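# Zip the suitcase's wheeled end closed with two arms

## Task

Close the zipper along the suitcase's wheel end. The suitcase must end up lying flat, with the same side facing up as at the start. The closure must stay shut on its own: if only the robot's grip keeps it closed at the end, it does not count. When finished, release the grip and move both grippers away. Nothing may be pushed or knocked off the table.

## Robot and tools

Robot: two arms, left_arm and right_arm, each ending in a parallel gripper. The names do not say which side of a picture an arm is on. In the shared scene frame, the origin sits on the table surface midway between the arms. +x points out over the table, +z points up, and left_arm is on the +y side. Positions are in metres and orientations are quaternions (w, x, y, z).

Gripper axes: the fingers extend along the gripper's +z and close along its y. The reported end_effector_position is the point between the pads, about 1 cm short of the fingertips. The printed hand position can be off from the real one, and more so when the arm is reaching far.

The row format used by every motion call is 14 numbers, each from -1 to 1, always covering both arms even if one stays still. Order: left_arm dx, dy, dz, rx, ry, rz, opening, then right_arm in the same seven slots. dx to rz are offsets, not poses. They are measured in that gripper's own axes, from its measured pose at the start of the action, or from the last reported pose in the scene for the first action of a call. Scale: 1.0 equals 0.6 m of travel or 180 degrees of turn. rx, ry, rz together form a single rotation vector. Opening is absolute, not an offset: +1 is fully open (0.093 m) and -1 is closed.

execute_actions(actions): a list of up to 15 actions. Each action is a table of up to 15 rows, and each row lasts one control step of 1/30 s. If fewer than 15 rows are given, the last row repeats to fill the action. Every row in an action is an offset from the same start pose, not from the row before it. An empty list just returns the current state and images.

move(target, speed, blocking): target is one 14-number row. Its offsets are taken from the latest reported pose in the scene. Each gripper follows a straight line toward its target, and both arms finish together. Paths last 0.5 to 10 s and are cut off at 10 s. speed is in m/s, from 0.002 to 0.5, default 0.25. Turning is capped at twice that value in rad/s. Rotations take the short way. Paths ignore obstacles and the other arm. Grippers lag, can drift, and can overshoot speed, especially near full arm extension. Faster moves and targets set deeper past a contact push harder. The opening is sent when the move starts. With blocking=false the result comes after 0.5 s while motion continues. Check on it with wait(0). Until its end is reported, call wait or stop before sending any new motion. The result adds a "move:" line giving the ending: done, off_target, moving, held or fault. If only one arm is named, the other is done. held means a check blocked that arm's last step. It also lists limits: paced means the pose sent was clipped. limits=held means some steps were blocked, and the arm may then jump faster than speed. The result also gives each gripper's distance from its target.

wait(seconds): 0 to 10 s. Runs the simulation with the last commands held. It returns early if a running move ends.

stop(): brakes a running move. It needs room, more after a fast move. The fingers are not braked.

zoom_image(camera, region): a closer view of part of the latest full image. region is [x0, y0, x1, y1] in pixels from the top-left corner, at most 504 by 504. Cameras are cam_high, cam_low, cam_left_wrist and cam_right_wrist, each 504x504, returned in that order.

finished_scene(scene): ends the current scene; pass its number. This is final. The result reports success and may bring a new task.

Controller behaviour: each step, the commanded pose is clipped to within 70 mm and 16 degrees of the measured pose. If both cannot be met, position wins over orientation. After an action, the arm continues at most to its last clipped pose, so large offsets need follow-up actions. Joint friction can leave the gripper up to about 31 mm short, and smaller commands may not move it at all. "Hand target" lines show where each gripper is being driven. A "pose unreachable" line means a clearance check altered or blocked that arm's command. Elbows stop just short of straight. Joint ranges (rad): waist -2.618 to 3.054, shoulder 0 to 3.142, elbow 0 to 3.142, wrist pitch -1.571 to 1.571, wrist yaw -1.571 to 1.571, wrist roll -2.094 to 2.094.

To keep an arm still, send the offset back to its desired pose in the first call of a reply and zeros after that. Always send the opening you want it to keep. An arm blocked by an object keeps pushing until it gets a new command.

Grip readings: grip_measured is the finger motor's position on the same +1/-1 scale. The pads meet at about -0.94, and each millimetre of object width adds about 0.0208. Each gripper has its own fixed error of up to about ±0.02. Sending a number below the object's width reading squeezes harder, up to roughly 50 to 62 N per pad. Parts thinner than about 5 mm get less force. First contact can spike. On rigid flat objects the reading settles no more than about 0.21 below the width value. Soft, small or round items allow more. Keep sending the same closing number to keep holding. The last entry for each arm in Joint positions is the opening in metres, clamped at zero.

Joint torques follow the Joint positions order without the gripper. They are the full drive output, noisy and offset per arm, and not zero in free air. Friction can hide or fake a load.

Motor heat: sustained load heats motors. A MOTOR HOT warning appears from 75 °C. At 90 °C that arm is halted for 10 s. At 100 °C the arm and gripper go limp and it falls. These appear as OVER-TEMPERATURE FAULT lines. Any FAULT can cut short a move, action or wait.

Avoid: arms hitting or pressing on each other, which can end the scene. Also avoid dropping things, slips, slamming, hard impacts or very hard pushes, and anything leaving the table. Finish by opening the grippers and withdrawing them.

Each tool is called after "Emit:" by a JSON object that holds its "op" and its "data", one argument or row to a line.

## Session

Emit:
{"op": "execute_actions", "data": {
  "actions": []
}}

Scene clock: 0.00 s.
left_arm: end_effector_position=(+0.4305, +0.6078, +0.3558) grip_measured=+0.999 end_effector_quat_wxyz=(+0.444, -0.468, +0.754, -0.123) | right_arm: end_effector_position=(+0.3774, -0.4931, +0.3327) grip_measured=+1.000 end_effector_quat_wxyz=(+0.456, +0.088, +0.884, +0.060)
Joint positions: left_arm=[ 0.661  1.689  1.953 -0.919  0.335 -0.579  0.093] | right_arm=[-0.715  1.646  1.853 -1.063 -0.702 -0.409  0.093]
Joint velocities: left_arm=[-0.002  0.002 -0.007  0.007 -0.037 -0.037  0.001] | right_arm=[-0.002 -0.017  0.012  0.081  0.022  0.037  0.   ]
Joint torques (N m, as the arm reports them, + toward a larger angle): no reading
Motor temperatures (°C, as the motors report them): left_arm=[21 19 21 21 21 19] | right_arm=[20 23 20 22 21 22]
Hand target (left_arm): +0.431, +0.608, +0.356; +0.444, -0.468, +0.754, -0.123
Hand target (right_arm): +0.377, -0.493, +0.333; +0.456, +0.088, +0.884, +0.060

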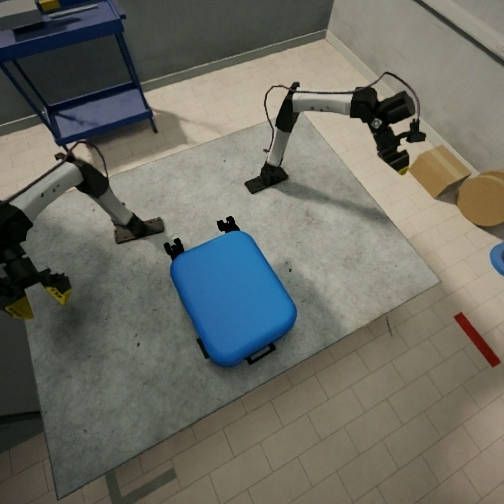

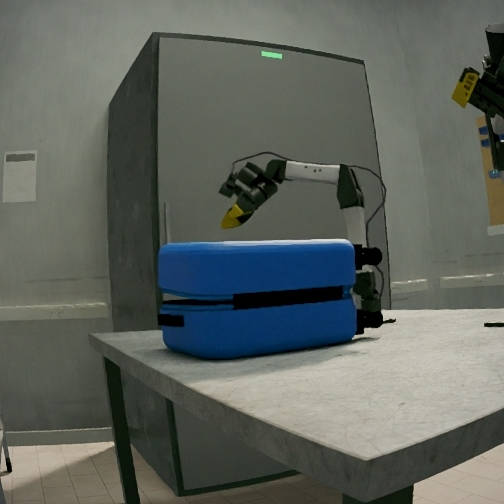

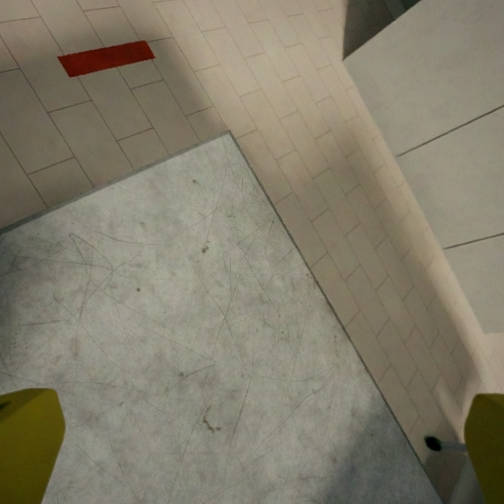

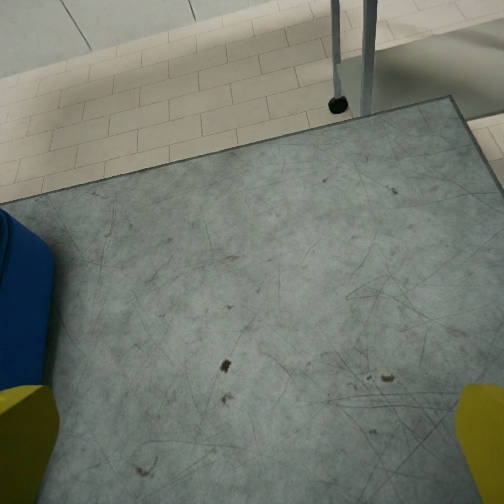

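Emit:
{"op": "zoom_image", "data": {
  "camera": "cam_high",
  "region": [100, 170, 320, 390]
}}

Emit:
{"op": "zoom_image", "data": {
  "camera": "cam_low",
  "region": [140, 200, 420, 380]
}}

Region (100, 170, 320, 390) of cam_high's 504x504 image, scaled by 2.291, with more detail than that image has.

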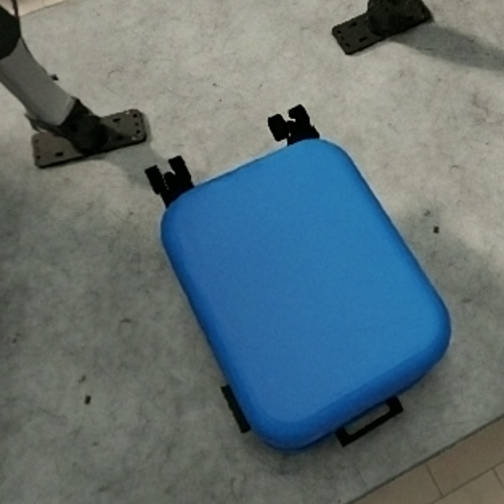

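Region (140, 200, 420, 380) of cam_low's 504x504 image, scaled by 1.800, with more detail than that image has; it fills the top 324 rows of this view, and the rest is white.

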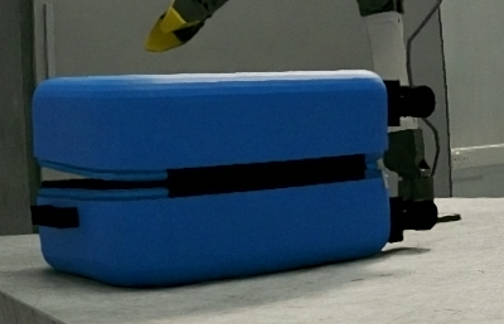

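Emit:
{"op": "move", "data": {
  "target": [0.7545,-0.1177,-0.5877,0.1527,0.1585,0.4273,1, 0,0,0,0,0,0,1],
  "speed": 0.3
}}

Scene clock: 61.37 s.
left_arm: end_effector_position=(+0.1219, +0.1184, +0.3529) grip_measured=+0.999 end_effector_quat_wxyz=(+0.337, +0.248, +0.892, -0.170) | right_arm: end_effector_position=(+0.3774, -0.4931, +0.3327) grip_measured=+1.000 end_effector_quat_wxyz=(+0.456, +0.088, +0.884, +0.060)
Joint positions: left_arm=[-1.676  1.247  1.761 -1.537 -0.579 -0.928  0.093] | right_arm=[-0.715  1.646  1.853 -1.063 -0.702 -0.409  0.093]
Joint velocities: left_arm=[-0.002 -0.002  0.002  0.007 -0.037  0.007  0.001] | right_arm=[-0.002  0.012  0.007  0.007 -0.037 -0.095  0.   ]
Joint torques (N m, as the arm reports them, + toward a larger angle): left_arm=[-0.77 -1.85  6.05  1.11 -0.36 -0.09] | right_arm=[-0.23 -7.96  7.42  1.99 -0.36 -0.07]
Motor temperatures (°C, as the motors report them): left_arm=[21 28 26 28 21 19] | right_arm=[20 29 25 26 21 22]
Hand target (left_arm): +0.121, +0.119, +0.352; +0.337, +0.251, +0.893, -0.160
Hand target (right_arm): +0.377, -0.493, +0.333; +0.456, +0.088, +0.884, +0.060
Off the commanded pose (left_arm): 0.004 m, 10 deg.
Off the commanded pose (right_arm): 0.000 m, 0 deg.
joint sent to its limit (left arm) — the command would take joint 4 (wrist pitch) past its lower limit, so that joint was sent only as far as its limit.
move: off_target (left_arm)

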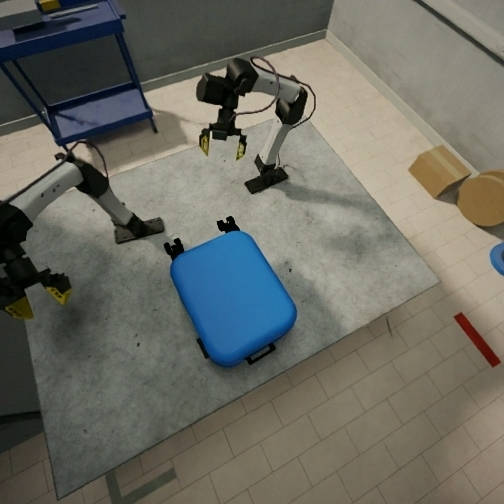

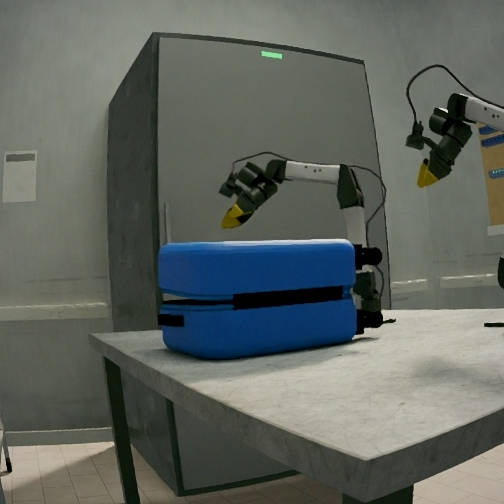

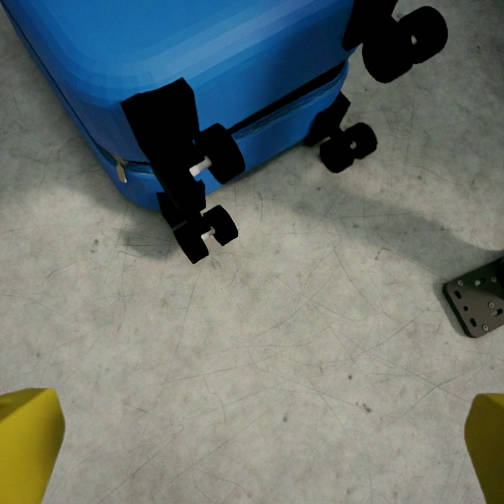

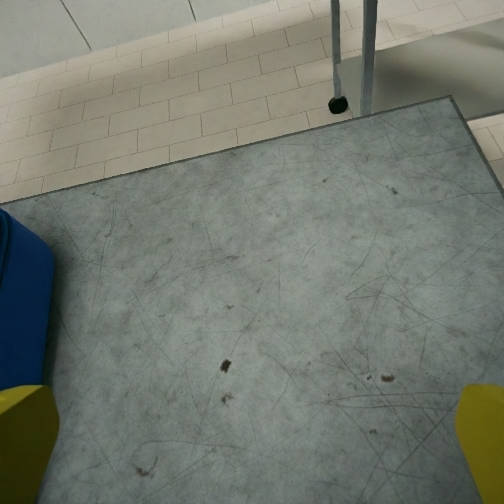

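Emit:
{"op": "zoom_image", "data": {
  "camera": "cam_left_wrist",
  "region": [60, 50, 400, 270]
}}

Region (60, 50, 400, 270) of cam_left_wrist's 504x504 image, scaled by 1.482, with more detail than that image has; it fills the top 326 rows of this view, and the rest is white.

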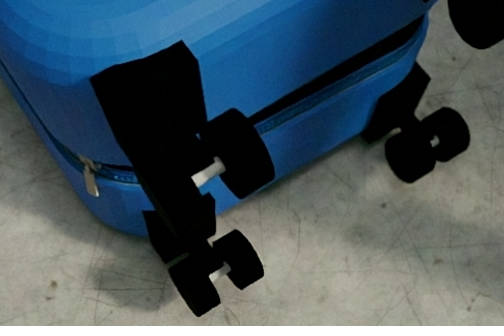

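Emit:
{"op": "move", "data": {
  "target": [0.0365,0.3157,0.2147,0.0595,-0.0535,0.1077,1, 0,0,0,0,0,0,1],
  "speed": 0.25
}}

Scene clock: 122.00 s.
left_arm: end_effector_position=(+0.2791, +0.2218, +0.2310) grip_measured=+0.999 end_effector_quat_wxyz=(+0.425, +0.414, +0.779, -0.202) | right_arm: end_effector_position=(+0.3774, -0.4931, +0.3327) grip_measured=+1.000 end_effector_quat_wxyz=(+0.456, +0.088, +0.884, +0.060)
Joint positions: left_arm=[-0.182  0.885  0.876 -0.751  0.631  0.556  0.093] | right_arm=[-0.715  1.646  1.853 -1.063 -0.702 -0.409  0.093]
Joint velocities: left_arm=[ 0.007  0.007 -0.007 -0.037  0.037 -0.007  0.   ] | right_arm=[ 0.002 -0.002 -0.007 -0.007 -0.051 -0.051  0.   ]
Joint torques (N m, as the arm reports them, + toward a larger angle): left_arm=[ 0.48  0.47  6.9   1.73  0.41 -0.02] | right_arm=[-0.2  -7.96  7.39  2.   -0.35 -0.08]
Motor temperatures (°C, as the motors report them): left_arm=[21 22 27 26 22 19] | right_arm=[20 31 27 27 21 22]
Hand target (left_arm): +0.282, +0.222, +0.225; +0.417, +0.414, +0.782, -0.207
Hand target (right_arm): +0.377, -0.493, +0.333; +0.456, +0.088, +0.884, +0.060
Off the commanded pose (left_arm): 0.011 m, 2 deg.
Off the commanded pose (right_arm): 0.000 m, 0 deg.
move: off_target (left_arm); limits=paced

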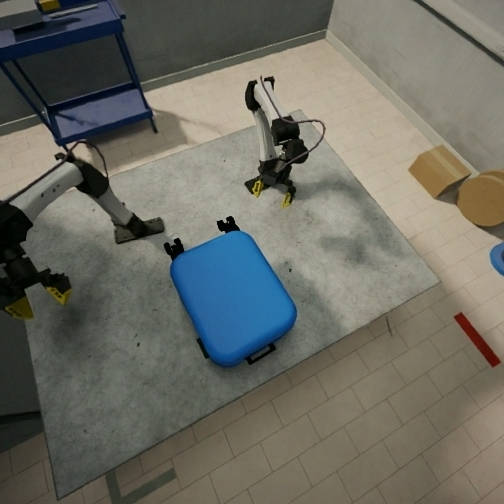

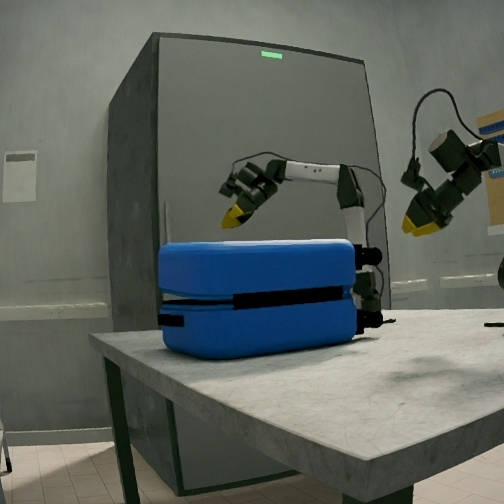

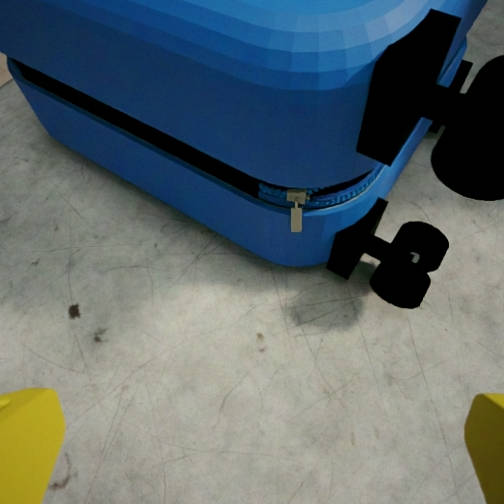

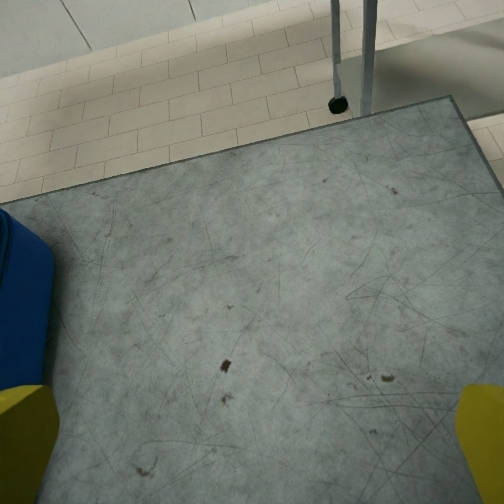

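Emit:
{"op": "zoom_image", "data": {
  "camera": "cam_left_wrist",
  "region": [240, 140, 400, 260]
}}

Region (240, 140, 400, 260) of cam_left_wrist's 504x504 image, scaled by 3.150, with more detail than that image has; it fills the top 378 rows of this view, and the rest is white.

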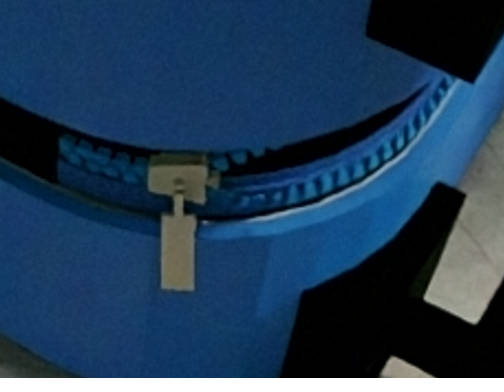

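Emit:
{"op": "move", "data": {
  "target": [0.088,-0.0275,0.169,0.0311,-0.1053,0.001,1, 0.2173,0.0282,-0.0512,-0.2432,0.0269,-0.2396,1],
  "speed": 0.25
}}

Scene clock: 195.33 s.
left_arm: end_effector_position=(+0.3043, +0.1731, +0.1436) grip_measured=+0.999 end_effector_quat_wxyz=(+0.543, +0.399, +0.677, -0.294) | right_arm: end_effector_position=(+0.2839, -0.4512, +0.2505) grip_measured=+1.000 end_effector_quat_wxyz=(+0.446, -0.334, +0.830, +0.040)
Joint positions: left_arm=[-0.278  1.102  0.267  0.502  0.76   0.271  0.093] | right_arm=[-0.954  1.652  1.606 -1.551 -0.928 -1.896  0.093]
Joint velocities: left_arm=[-0.002 -0.012 -0.012 -0.022  0.022 -0.066 -0.001] | right_arm=[-0.002  0.012  0.002 -0.037  0.022  0.066  0.   ]
Joint torques (N m, as the arm reports them, + toward a larger angle): left_arm=[-0.71 -1.07  5.06  2.09  0.34 -0.11] | right_arm=[-0.38 -8.76  5.35  0.35 -0.5  -0.12]
Motor temperatures (°C, as the motors report them): left_arm=[21 20 30 30 22 19] | right_arm=[20 32 28 28 21 22]
Hand target (left_arm): +0.298, +0.171, +0.130; +0.526, +0.399, +0.687, -0.305
Hand target (right_arm): +0.280, -0.447, +0.249; +0.442, -0.335, +0.831, +0.042
Off the commanded pose (left_arm): 0.015 m, 2 deg.
Off the commanded pose (right_arm): 0.004 m, 23 deg; orientation clipped at the last step of the last action.
joint sent to its limit (right arm) — the command would take joint 4 (wrist pitch) past its lower limit, so that joint was sent only as far as its limit.
move: off_target (left_arm, right_arm); limits=paced

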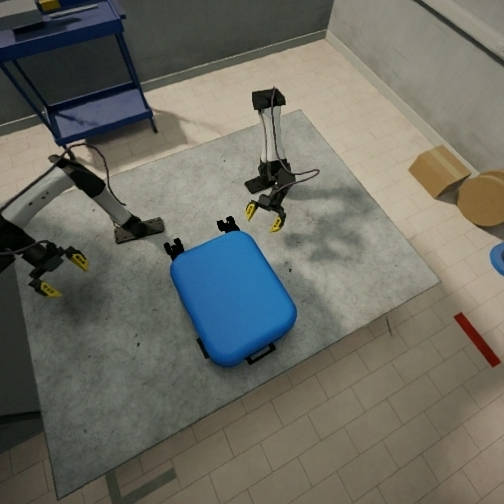

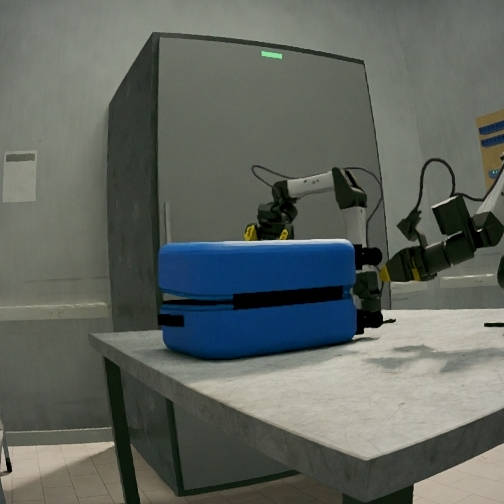

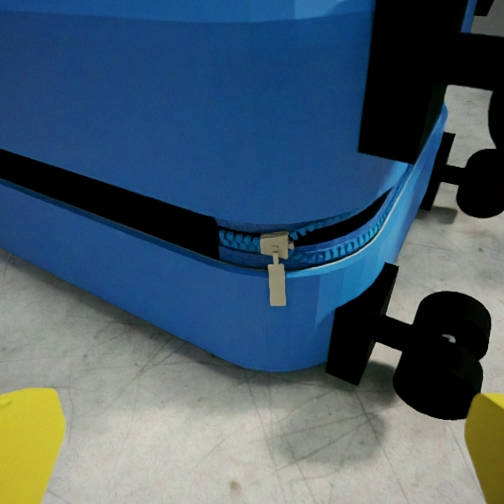

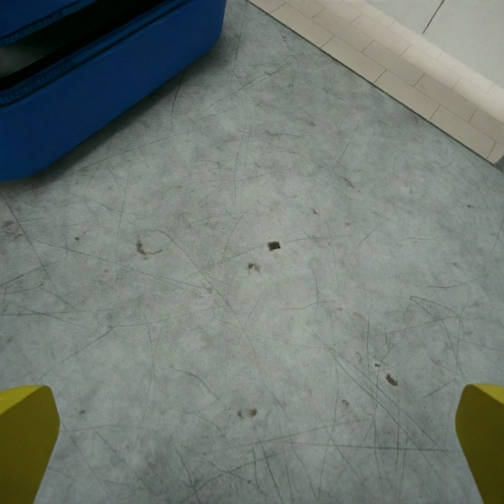

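Emit:
{"op": "zoom_image", "data": {
  "camera": "cam_low",
  "region": [320, 180, 504, 350]
}}

Emit:
{"op": "zoom_image", "data": {
  "camera": "cam_high",
  "region": [150, 160, 320, 290]
}}

Region (320, 180, 504, 350) of cam_low's 504x504 image, scaled by 2.739, with more detail than that image has; it fills the top 466 rows of this view, and the rest is white.

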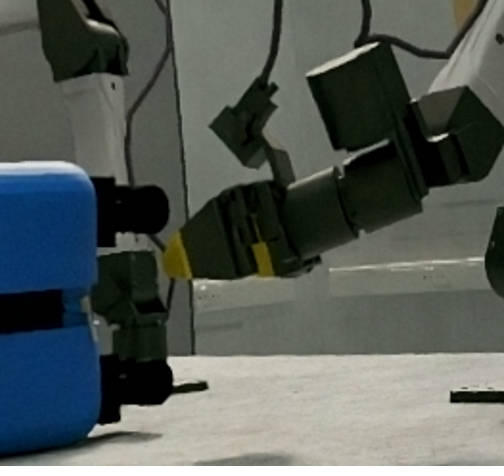

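Region (150, 160, 320, 290) of cam_high's 504x504 image, scaled by 2.965, with more detail than that image has; it fills the top 385 rows of this view, and the rest is white.

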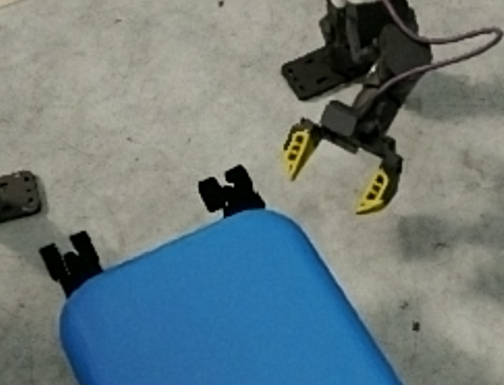

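Emit:
{"op": "move", "data": {
  "target": [0.045,-0.005,0.085,0,-0.05,0,-0.3, -0.380,0.229,0.259,-0.0157,0.1566,0.1003,-1],
  "speed": 0.25
}}

Scene clock: 292.00 s.
left_arm: end_effector_position=(+0.3283, +0.1358, +0.1166) grip_measured=-0.299 end_effector_quat_wxyz=(+0.607, +0.379, +0.620, -0.321) | right_arm: end_effector_position=(+0.4039, -0.1720, +0.3009) grip_measured=-0.982 end_effector_quat_wxyz=(+0.210, -0.216, +0.952, +0.049)
Joint positions: left_arm=[-0.404  1.748  0.222  1.455  0.67   0.107  0.031] | right_arm=[ 0.333  1.772  2.164 -1.545 -0.117 -0.251  0.   ]
Joint velocities: left_arm=[-0.007 -0.012 -0.012  0.022 -0.037 -0.095 -0.001] | right_arm=[-0.002 -0.002 -0.007 -0.066 -0.022  0.022  0.   ]
Joint torques (N m, as the arm reports them, + toward a larger angle): left_arm=[-0.61 -4.36  2.01  2.13 -0.03 -0.11] | right_arm=[-0.06 -7.29  8.62  1.44 -0.02 -0.01]
Motor temperatures (°C, as the motors report them): left_arm=[21 20 28 36 22 19] | right_arm=[20 34 26 25 22 22]
Hand target (left_arm): +0.324, +0.136, +0.105; +0.594, +0.376, +0.633, -0.324
Hand target (right_arm): +0.405, -0.172, +0.305; +0.213, -0.212, +0.953, +0.046
Off the commanded pose (left_arm): 0.012 m, 2 deg.
Off the commanded pose (right_arm): 0.004 m, 1 deg.
move: off_target (left_arm)

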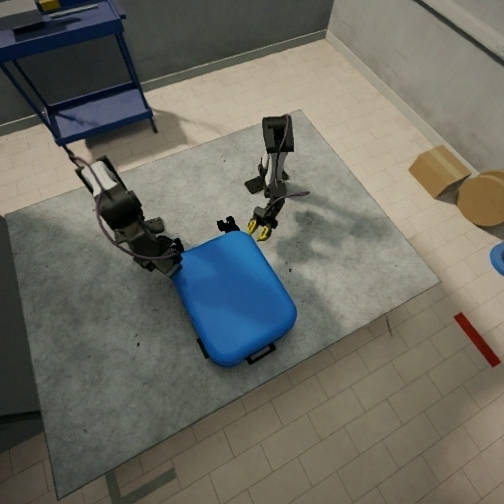

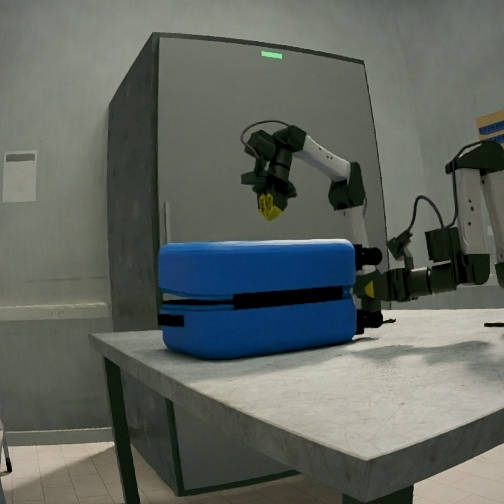

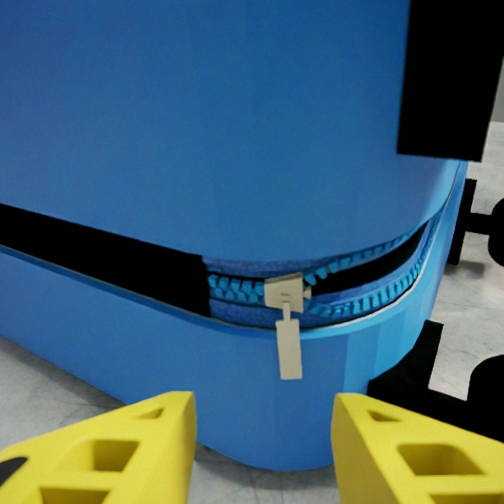

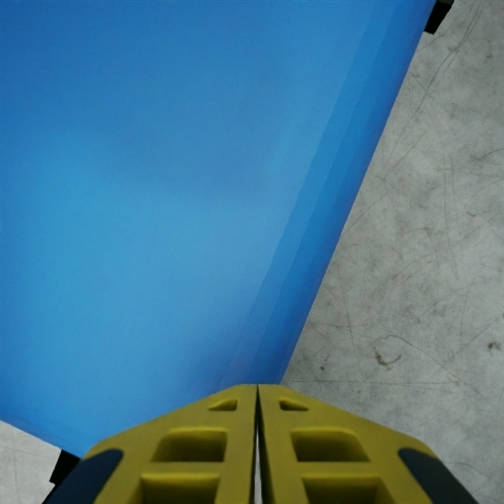

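Emit:
{"op": "zoom_image", "data": {
  "camera": "cam_low",
  "region": [320, 230, 440, 340]
}}

Region (320, 230, 440, 340) of cam_low's 504x504 image, scaled by 4.200, with more detail than that image has; it fills the top 462 rows of this view, and the rest is white.

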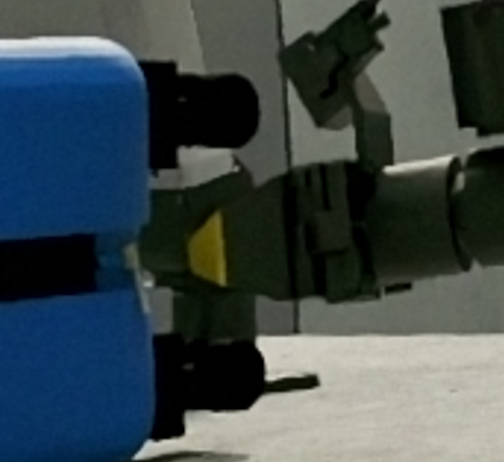

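Emit:
{"op": "move", "data": {
  "target": [0.013,-0.012,0.05,0,0,0,-0.3, -0.017,0.059,0.1015,0,0,0,-1],
  "speed": 0.08
}}

Scene clock: 317.00 s.
left_arm: end_effector_position=(+0.3346, +0.1102, +0.1104) grip_measured=-0.299 end_effector_quat_wxyz=(+0.609, +0.381, +0.617, -0.321) | right_arm: end_effector_position=(+0.4212, -0.1255, +0.2521) grip_measured=-0.982 end_effector_quat_wxyz=(+0.207, -0.217, +0.953, +0.051)
Joint positions: left_arm=[-0.497  1.842  0.283  1.497  0.58   0.102  0.031] | right_arm=[ 0.46   1.771  1.941 -1.315 -0.07  -0.136  0.   ]
Joint velocities: left_arm=[-0.002 -0.017 -0.012 -0.007 -0.066  0.037  0.   ] | right_arm=[ 0.007  0.007  0.007  0.007 -0.066 -0.007  0.   ]
Joint torques (N m, as the arm reports them, + toward a larger angle): left_arm=[-0.61 -5.08  4.27  2.22 -0.02 -0.07] | right_arm=[  0.19 -10.18   5.34   1.8    0.02   0.  ]
Motor temperatures (°C, as the motors report them): left_arm=[21 21 27 37 22 19] | right_arm=[20 34 29 26 22 22]
Hand target (left_arm): +0.338, +0.107, +0.107; +0.607, +0.379, +0.620, -0.322
Hand target (right_arm): +0.420, -0.124, +0.250; +0.210, -0.216, +0.952, +0.049
Off the commanded pose (left_arm): 0.006 m, 0 deg.
Off the commanded pose (right_arm): 0.002 m, 0 deg.
move: done

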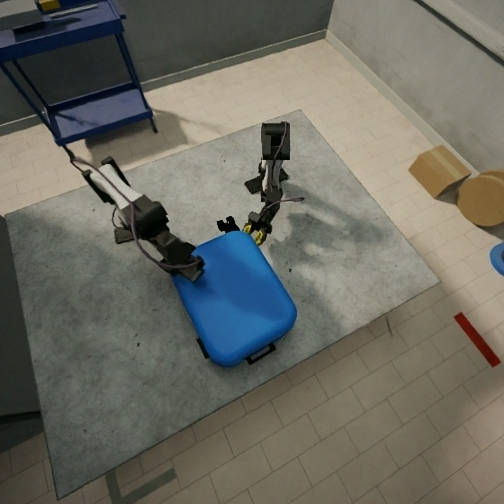

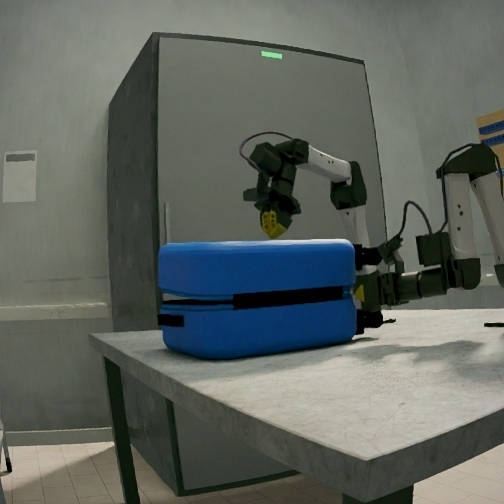

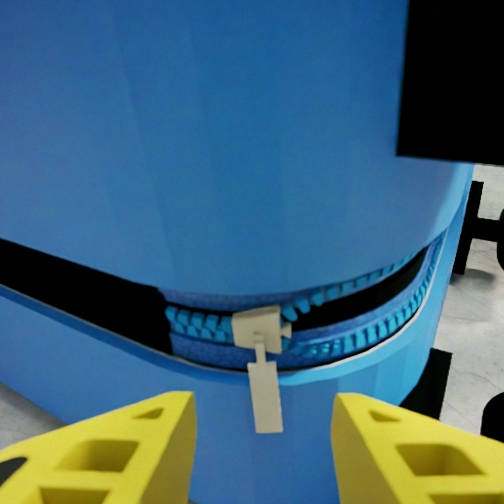

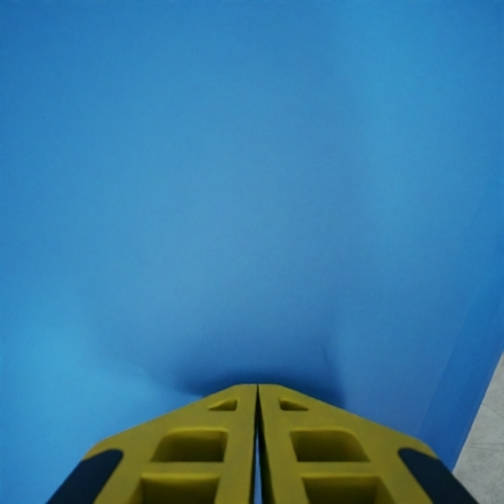

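Emit:
{"op": "zoom_image", "data": {
  "camera": "cam_low",
  "region": [320, 250, 400, 330]
}}

Region (320, 250, 400, 330) of cam_low's 504x504 image, scaled by 6.300, with more detail than that image has.

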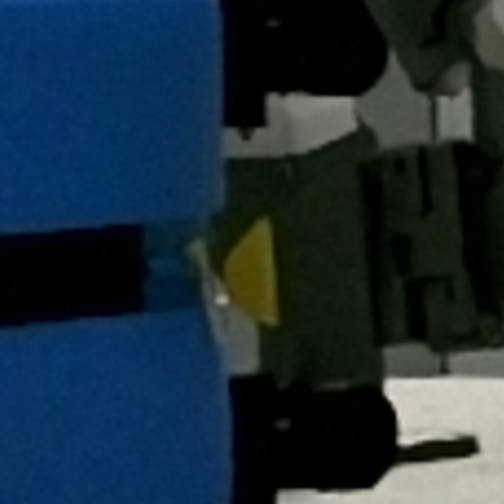

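Emit:
{"op": "move", "data": {
  "target": [0,0,0.04,0,0,0,-0.3, 0.0245,0,0.053,0,0,0,-1],
  "speed": 0.03
}}

Scene clock: 331.63 s.
left_arm: end_effector_position=(+0.3437, +0.0931, +0.1205) grip_measured=-0.299 end_effector_quat_wxyz=(+0.623, +0.383, +0.602, -0.321) | right_arm: end_effector_position=(+0.4238, -0.1266, +0.2347) grip_measured=-0.982 end_effector_quat_wxyz=(+0.228, -0.215, +0.949, +0.047)
Joint positions: left_arm=[-0.542  1.863  0.348  1.494  0.539  0.102  0.031] | right_arm=[ 0.46   1.71   1.776 -1.171 -0.059 -0.136  0.   ]
Joint velocities: left_arm=[-0.007  0.007  0.017 -0.066 -0.051  0.007 -0.   ] | right_arm=[-0.007 -0.027 -0.007  0.037 -0.037 -0.037  0.   ]
Joint torques (N m, as the arm reports them, + toward a larger angle): left_arm=[-0.8  -5.96  4.63  1.82 -0.02 -0.12] | right_arm=[-0.1  -7.92  4.08  1.83 -0.17 -0.05]
Motor temperatures (°C, as the motors report them): left_arm=[21 22 27 37 22 19] | right_arm=[20 35 28 27 21 22]
Hand target (left_arm): +0.346, +0.090, +0.109; +0.609, +0.381, +0.617, -0.321
Hand target (right_arm): +0.420, -0.125, +0.217; +0.207, -0.217, +0.953, +0.051
Off the commanded pose (left_arm): 0.012 m, 2 deg.
Off the commanded pose (right_arm): 0.018 m, 2 deg.
move: off_target (left_arm, right_arm)

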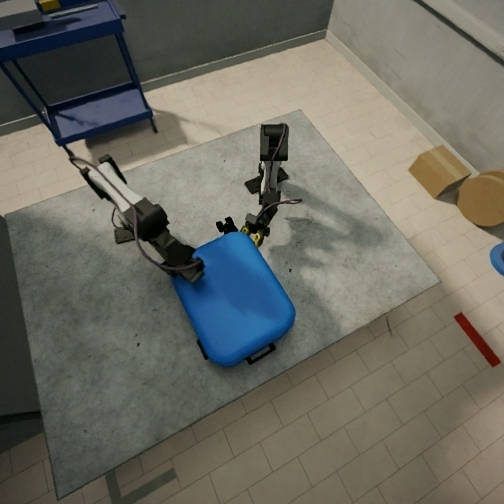

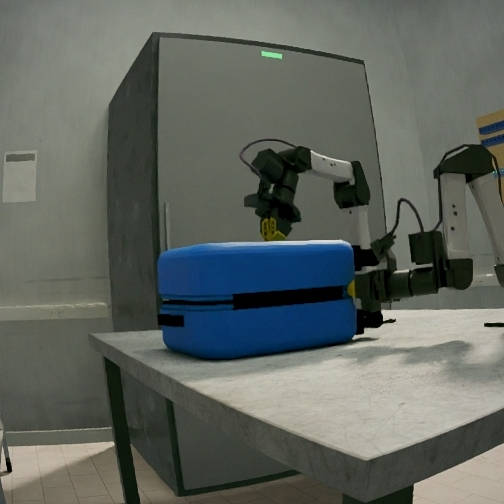

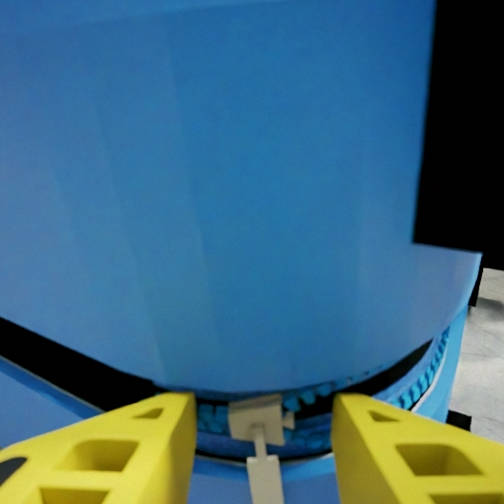

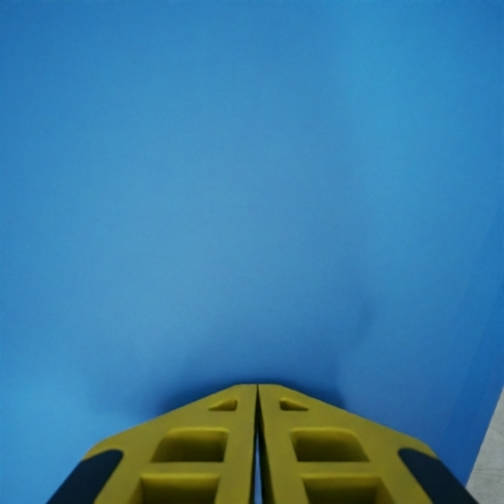

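Emit:
{"op": "move", "data": {
  "target": [0.03,0,0.0,0,0.02,0,-0.3, 0.021,0.003,0.032,0,0.01,0,-1],
  "speed": 0.03
}}

Scene clock: 340.93 s.
left_arm: end_effector_position=(+0.3437, +0.0934, +0.1139) grip_measured=-0.299 end_effector_quat_wxyz=(+0.617, +0.392, +0.607, -0.312) | right_arm: end_effector_position=(+0.4246, -0.1281, +0.2315) grip_measured=-0.982 end_effector_quat_wxyz=(+0.236, -0.214, +0.947, +0.043)
Joint positions: left_arm=[-0.542  1.863  0.348  1.464  0.538  0.132  0.031] | right_arm=[ 0.46   1.692  1.735 -1.132 -0.049 -0.136  0.   ]
Joint velocities: left_arm=[ 0.022 -0.002 -0.017  0.051  0.051  0.037  0.   ] | right_arm=[-0.007  0.007 -0.012 -0.007 -0.037  0.037  0.   ]
Joint torques (N m, as the arm reports them, + toward a larger angle): left_arm=[-0.04 -6.9   3.75  1.96  0.04  0.03] | right_arm=[ 0.15 -7.61  4.15  1.83 -0.07 -0.02]
Motor temperatures (°C, as the motors report them): left_arm=[21 22 27 37 22 19] | right_arm=[20 35 27 27 21 22]
Hand target (left_arm): +0.345, +0.095, +0.103; +0.604, +0.393, +0.621, -0.309
Hand target (right_arm): +0.420, -0.126, +0.212; +0.213, -0.216, +0.952, +0.044
Off the commanded pose (left_arm): 0.011 m, 2 deg.
Off the commanded pose (right_arm): 0.020 m, 3 deg.
move: off_target (left_arm, right_arm)

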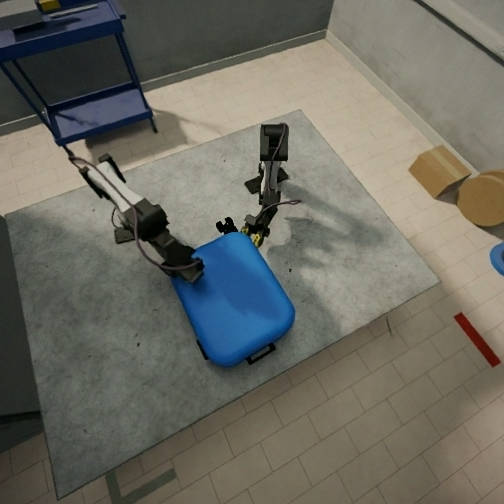

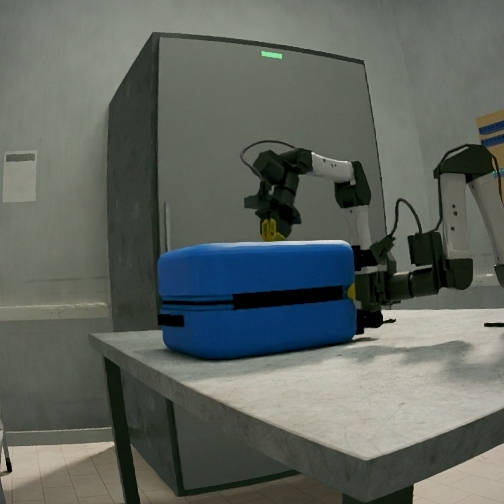

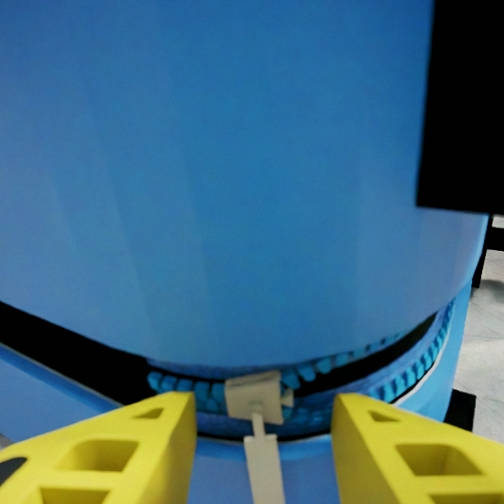

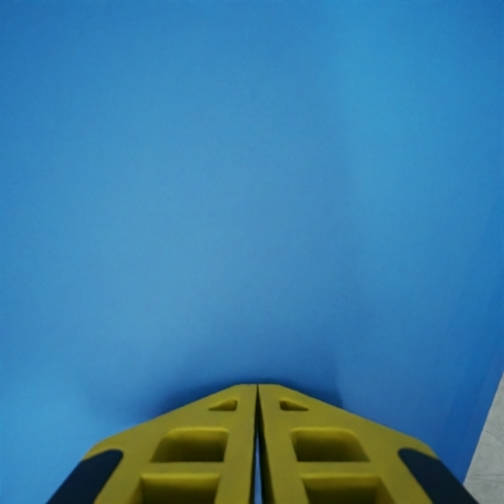

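Emit:
{"op": "move", "data": {
  "target": [0.02,0.003,0.035,0,0.012,0,-0.3, 0.018,0.003,0.03,0,0.015,0,-1],
  "speed": 0.02
}}

Scene clock: 344.77 s.
left_arm: end_effector_position=(+0.3510, +0.0862, +0.1148) grip_measured=-0.299 end_effector_quat_wxyz=(+0.623, +0.395, +0.603, -0.305) | right_arm: end_effector_position=(+0.4301, -0.1309, +0.2361) grip_measured=-0.982 end_effector_quat_wxyz=(+0.251, -0.210, +0.944, +0.032)
Joint positions: left_arm=[-0.556  1.884  0.386  1.454  0.518  0.145  0.031] | right_arm=[ 0.46   1.686  1.735 -1.109 -0.023 -0.136  0.   ]
Joint velocities: left_arm=[ 0.002 -0.002  0.007  0.007  0.095 -0.022  0.   ] | right_arm=[-0.017 -0.012 -0.027 -0.007 -0.022 -0.095  0.   ]
Joint torques (N m, as the arm reports them, + toward a larger angle): left_arm=[-1.46 -5.47  6.05  1.71 -0.04 -0.07] | right_arm=[ 0.21 -6.63  4.37  1.68 -0.23 -0.02]
Motor temperatures (°C, as the motors report them): left_arm=[21 22 27 37 22 19] | right_arm=[20 35 27 27 21 22]
Hand target (left_arm): +0.356, +0.078, +0.101; +0.606, +0.397, +0.618, -0.304
Hand target (right_arm): +0.422, -0.127, +0.211; +0.213, -0.215, +0.952, +0.038
Off the commanded pose (left_arm): 0.017 m, 3 deg.
Off the commanded pose (right_arm): 0.027 m, 4 deg.
move: off_target (left_arm, right_arm)

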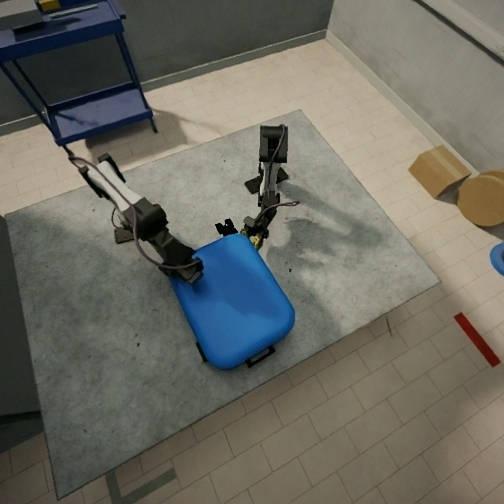

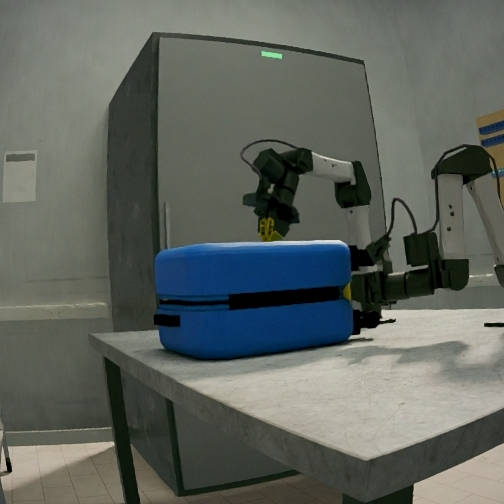

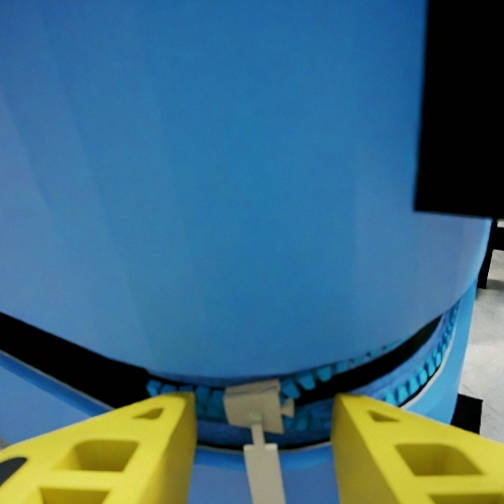

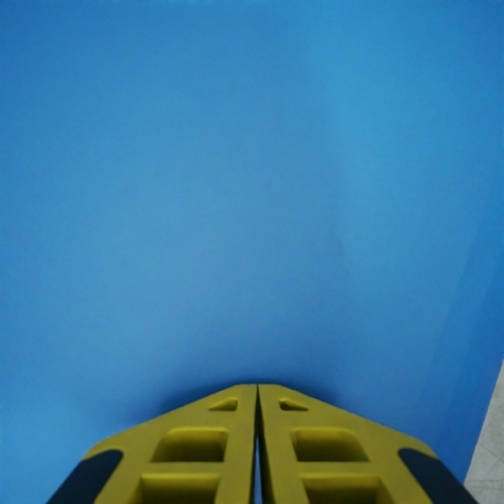

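Emit:
{"op": "execute_actions", "data": {
  "actions": [
    [[0,0,0.003,0,0,0,-0.6, 0.025,0,0.04,0,0.02,0,-1]],
    [[0,0,0.0,0,0,0,-0.85, 0.02,0,0.035,0,0.01,0,-1]]
  ]
}}

Scene clock: 349.60 s.
left_arm: end_effector_position=(+0.3508, +0.0879, +0.1137) grip_measured=-0.841 end_effector_quat_wxyz=(+0.622, +0.394, +0.605, -0.305) | right_arm: end_effector_position=(+0.4338, -0.1336, +0.2301) grip_measured=-0.982 end_effector_quat_wxyz=(+0.259, -0.207, +0.943, +0.023)
Joint positions: left_arm=[-0.552  1.884  0.381  1.456  0.519  0.145  0.005] | right_arm=[ 0.459  1.675  1.69  -1.058 -0.004 -0.136  0.   ]
Joint velocities: left_arm=[-0.002 -0.017  0.007 -0.022 -0.066  0.037  0.001] | right_arm=[-0.007 -0.002 -0.032 -0.037 -0.066 -0.007  0.   ]
Joint torques (N m, as the arm reports them, + toward a larger angle): left_arm=[-0.14 -8.07  4.18  2.11  0.06 -0.05] | right_arm=[-0.22 -7.23  4.15  1.95 -0.09 -0.07]
Motor temperatures (°C, as the motors report them): left_arm=[21 23 28 37 22 19] | right_arm=[20 35 27 27 21 22]
Hand target (left_arm): +0.353, +0.088, +0.115; +0.624, +0.392, +0.604, -0.303
Hand target (right_arm): +0.430, -0.134, +0.209; +0.235, -0.209, +0.949, +0.023
Off the commanded pose (left_arm): 0.002 m, 0 deg.
Off the commanded pose (right_arm): 0.022 m, 3 deg.

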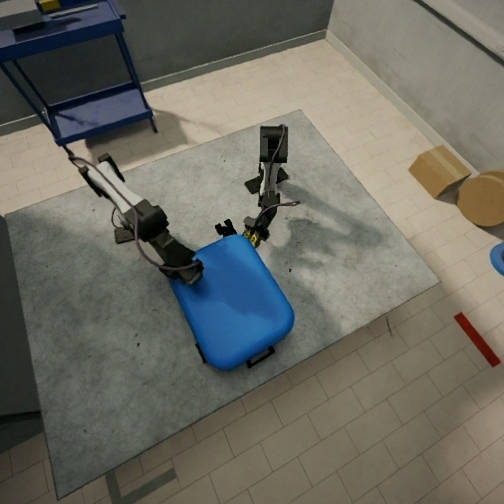

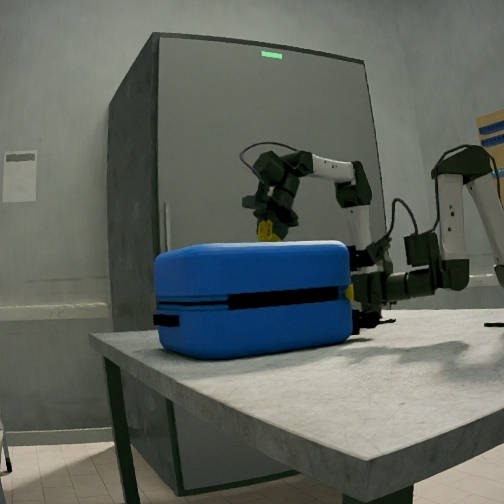

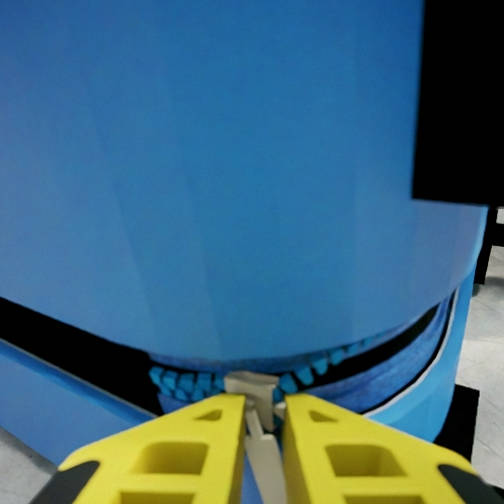

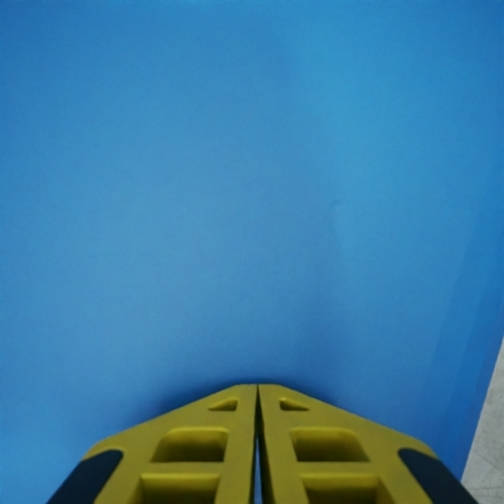

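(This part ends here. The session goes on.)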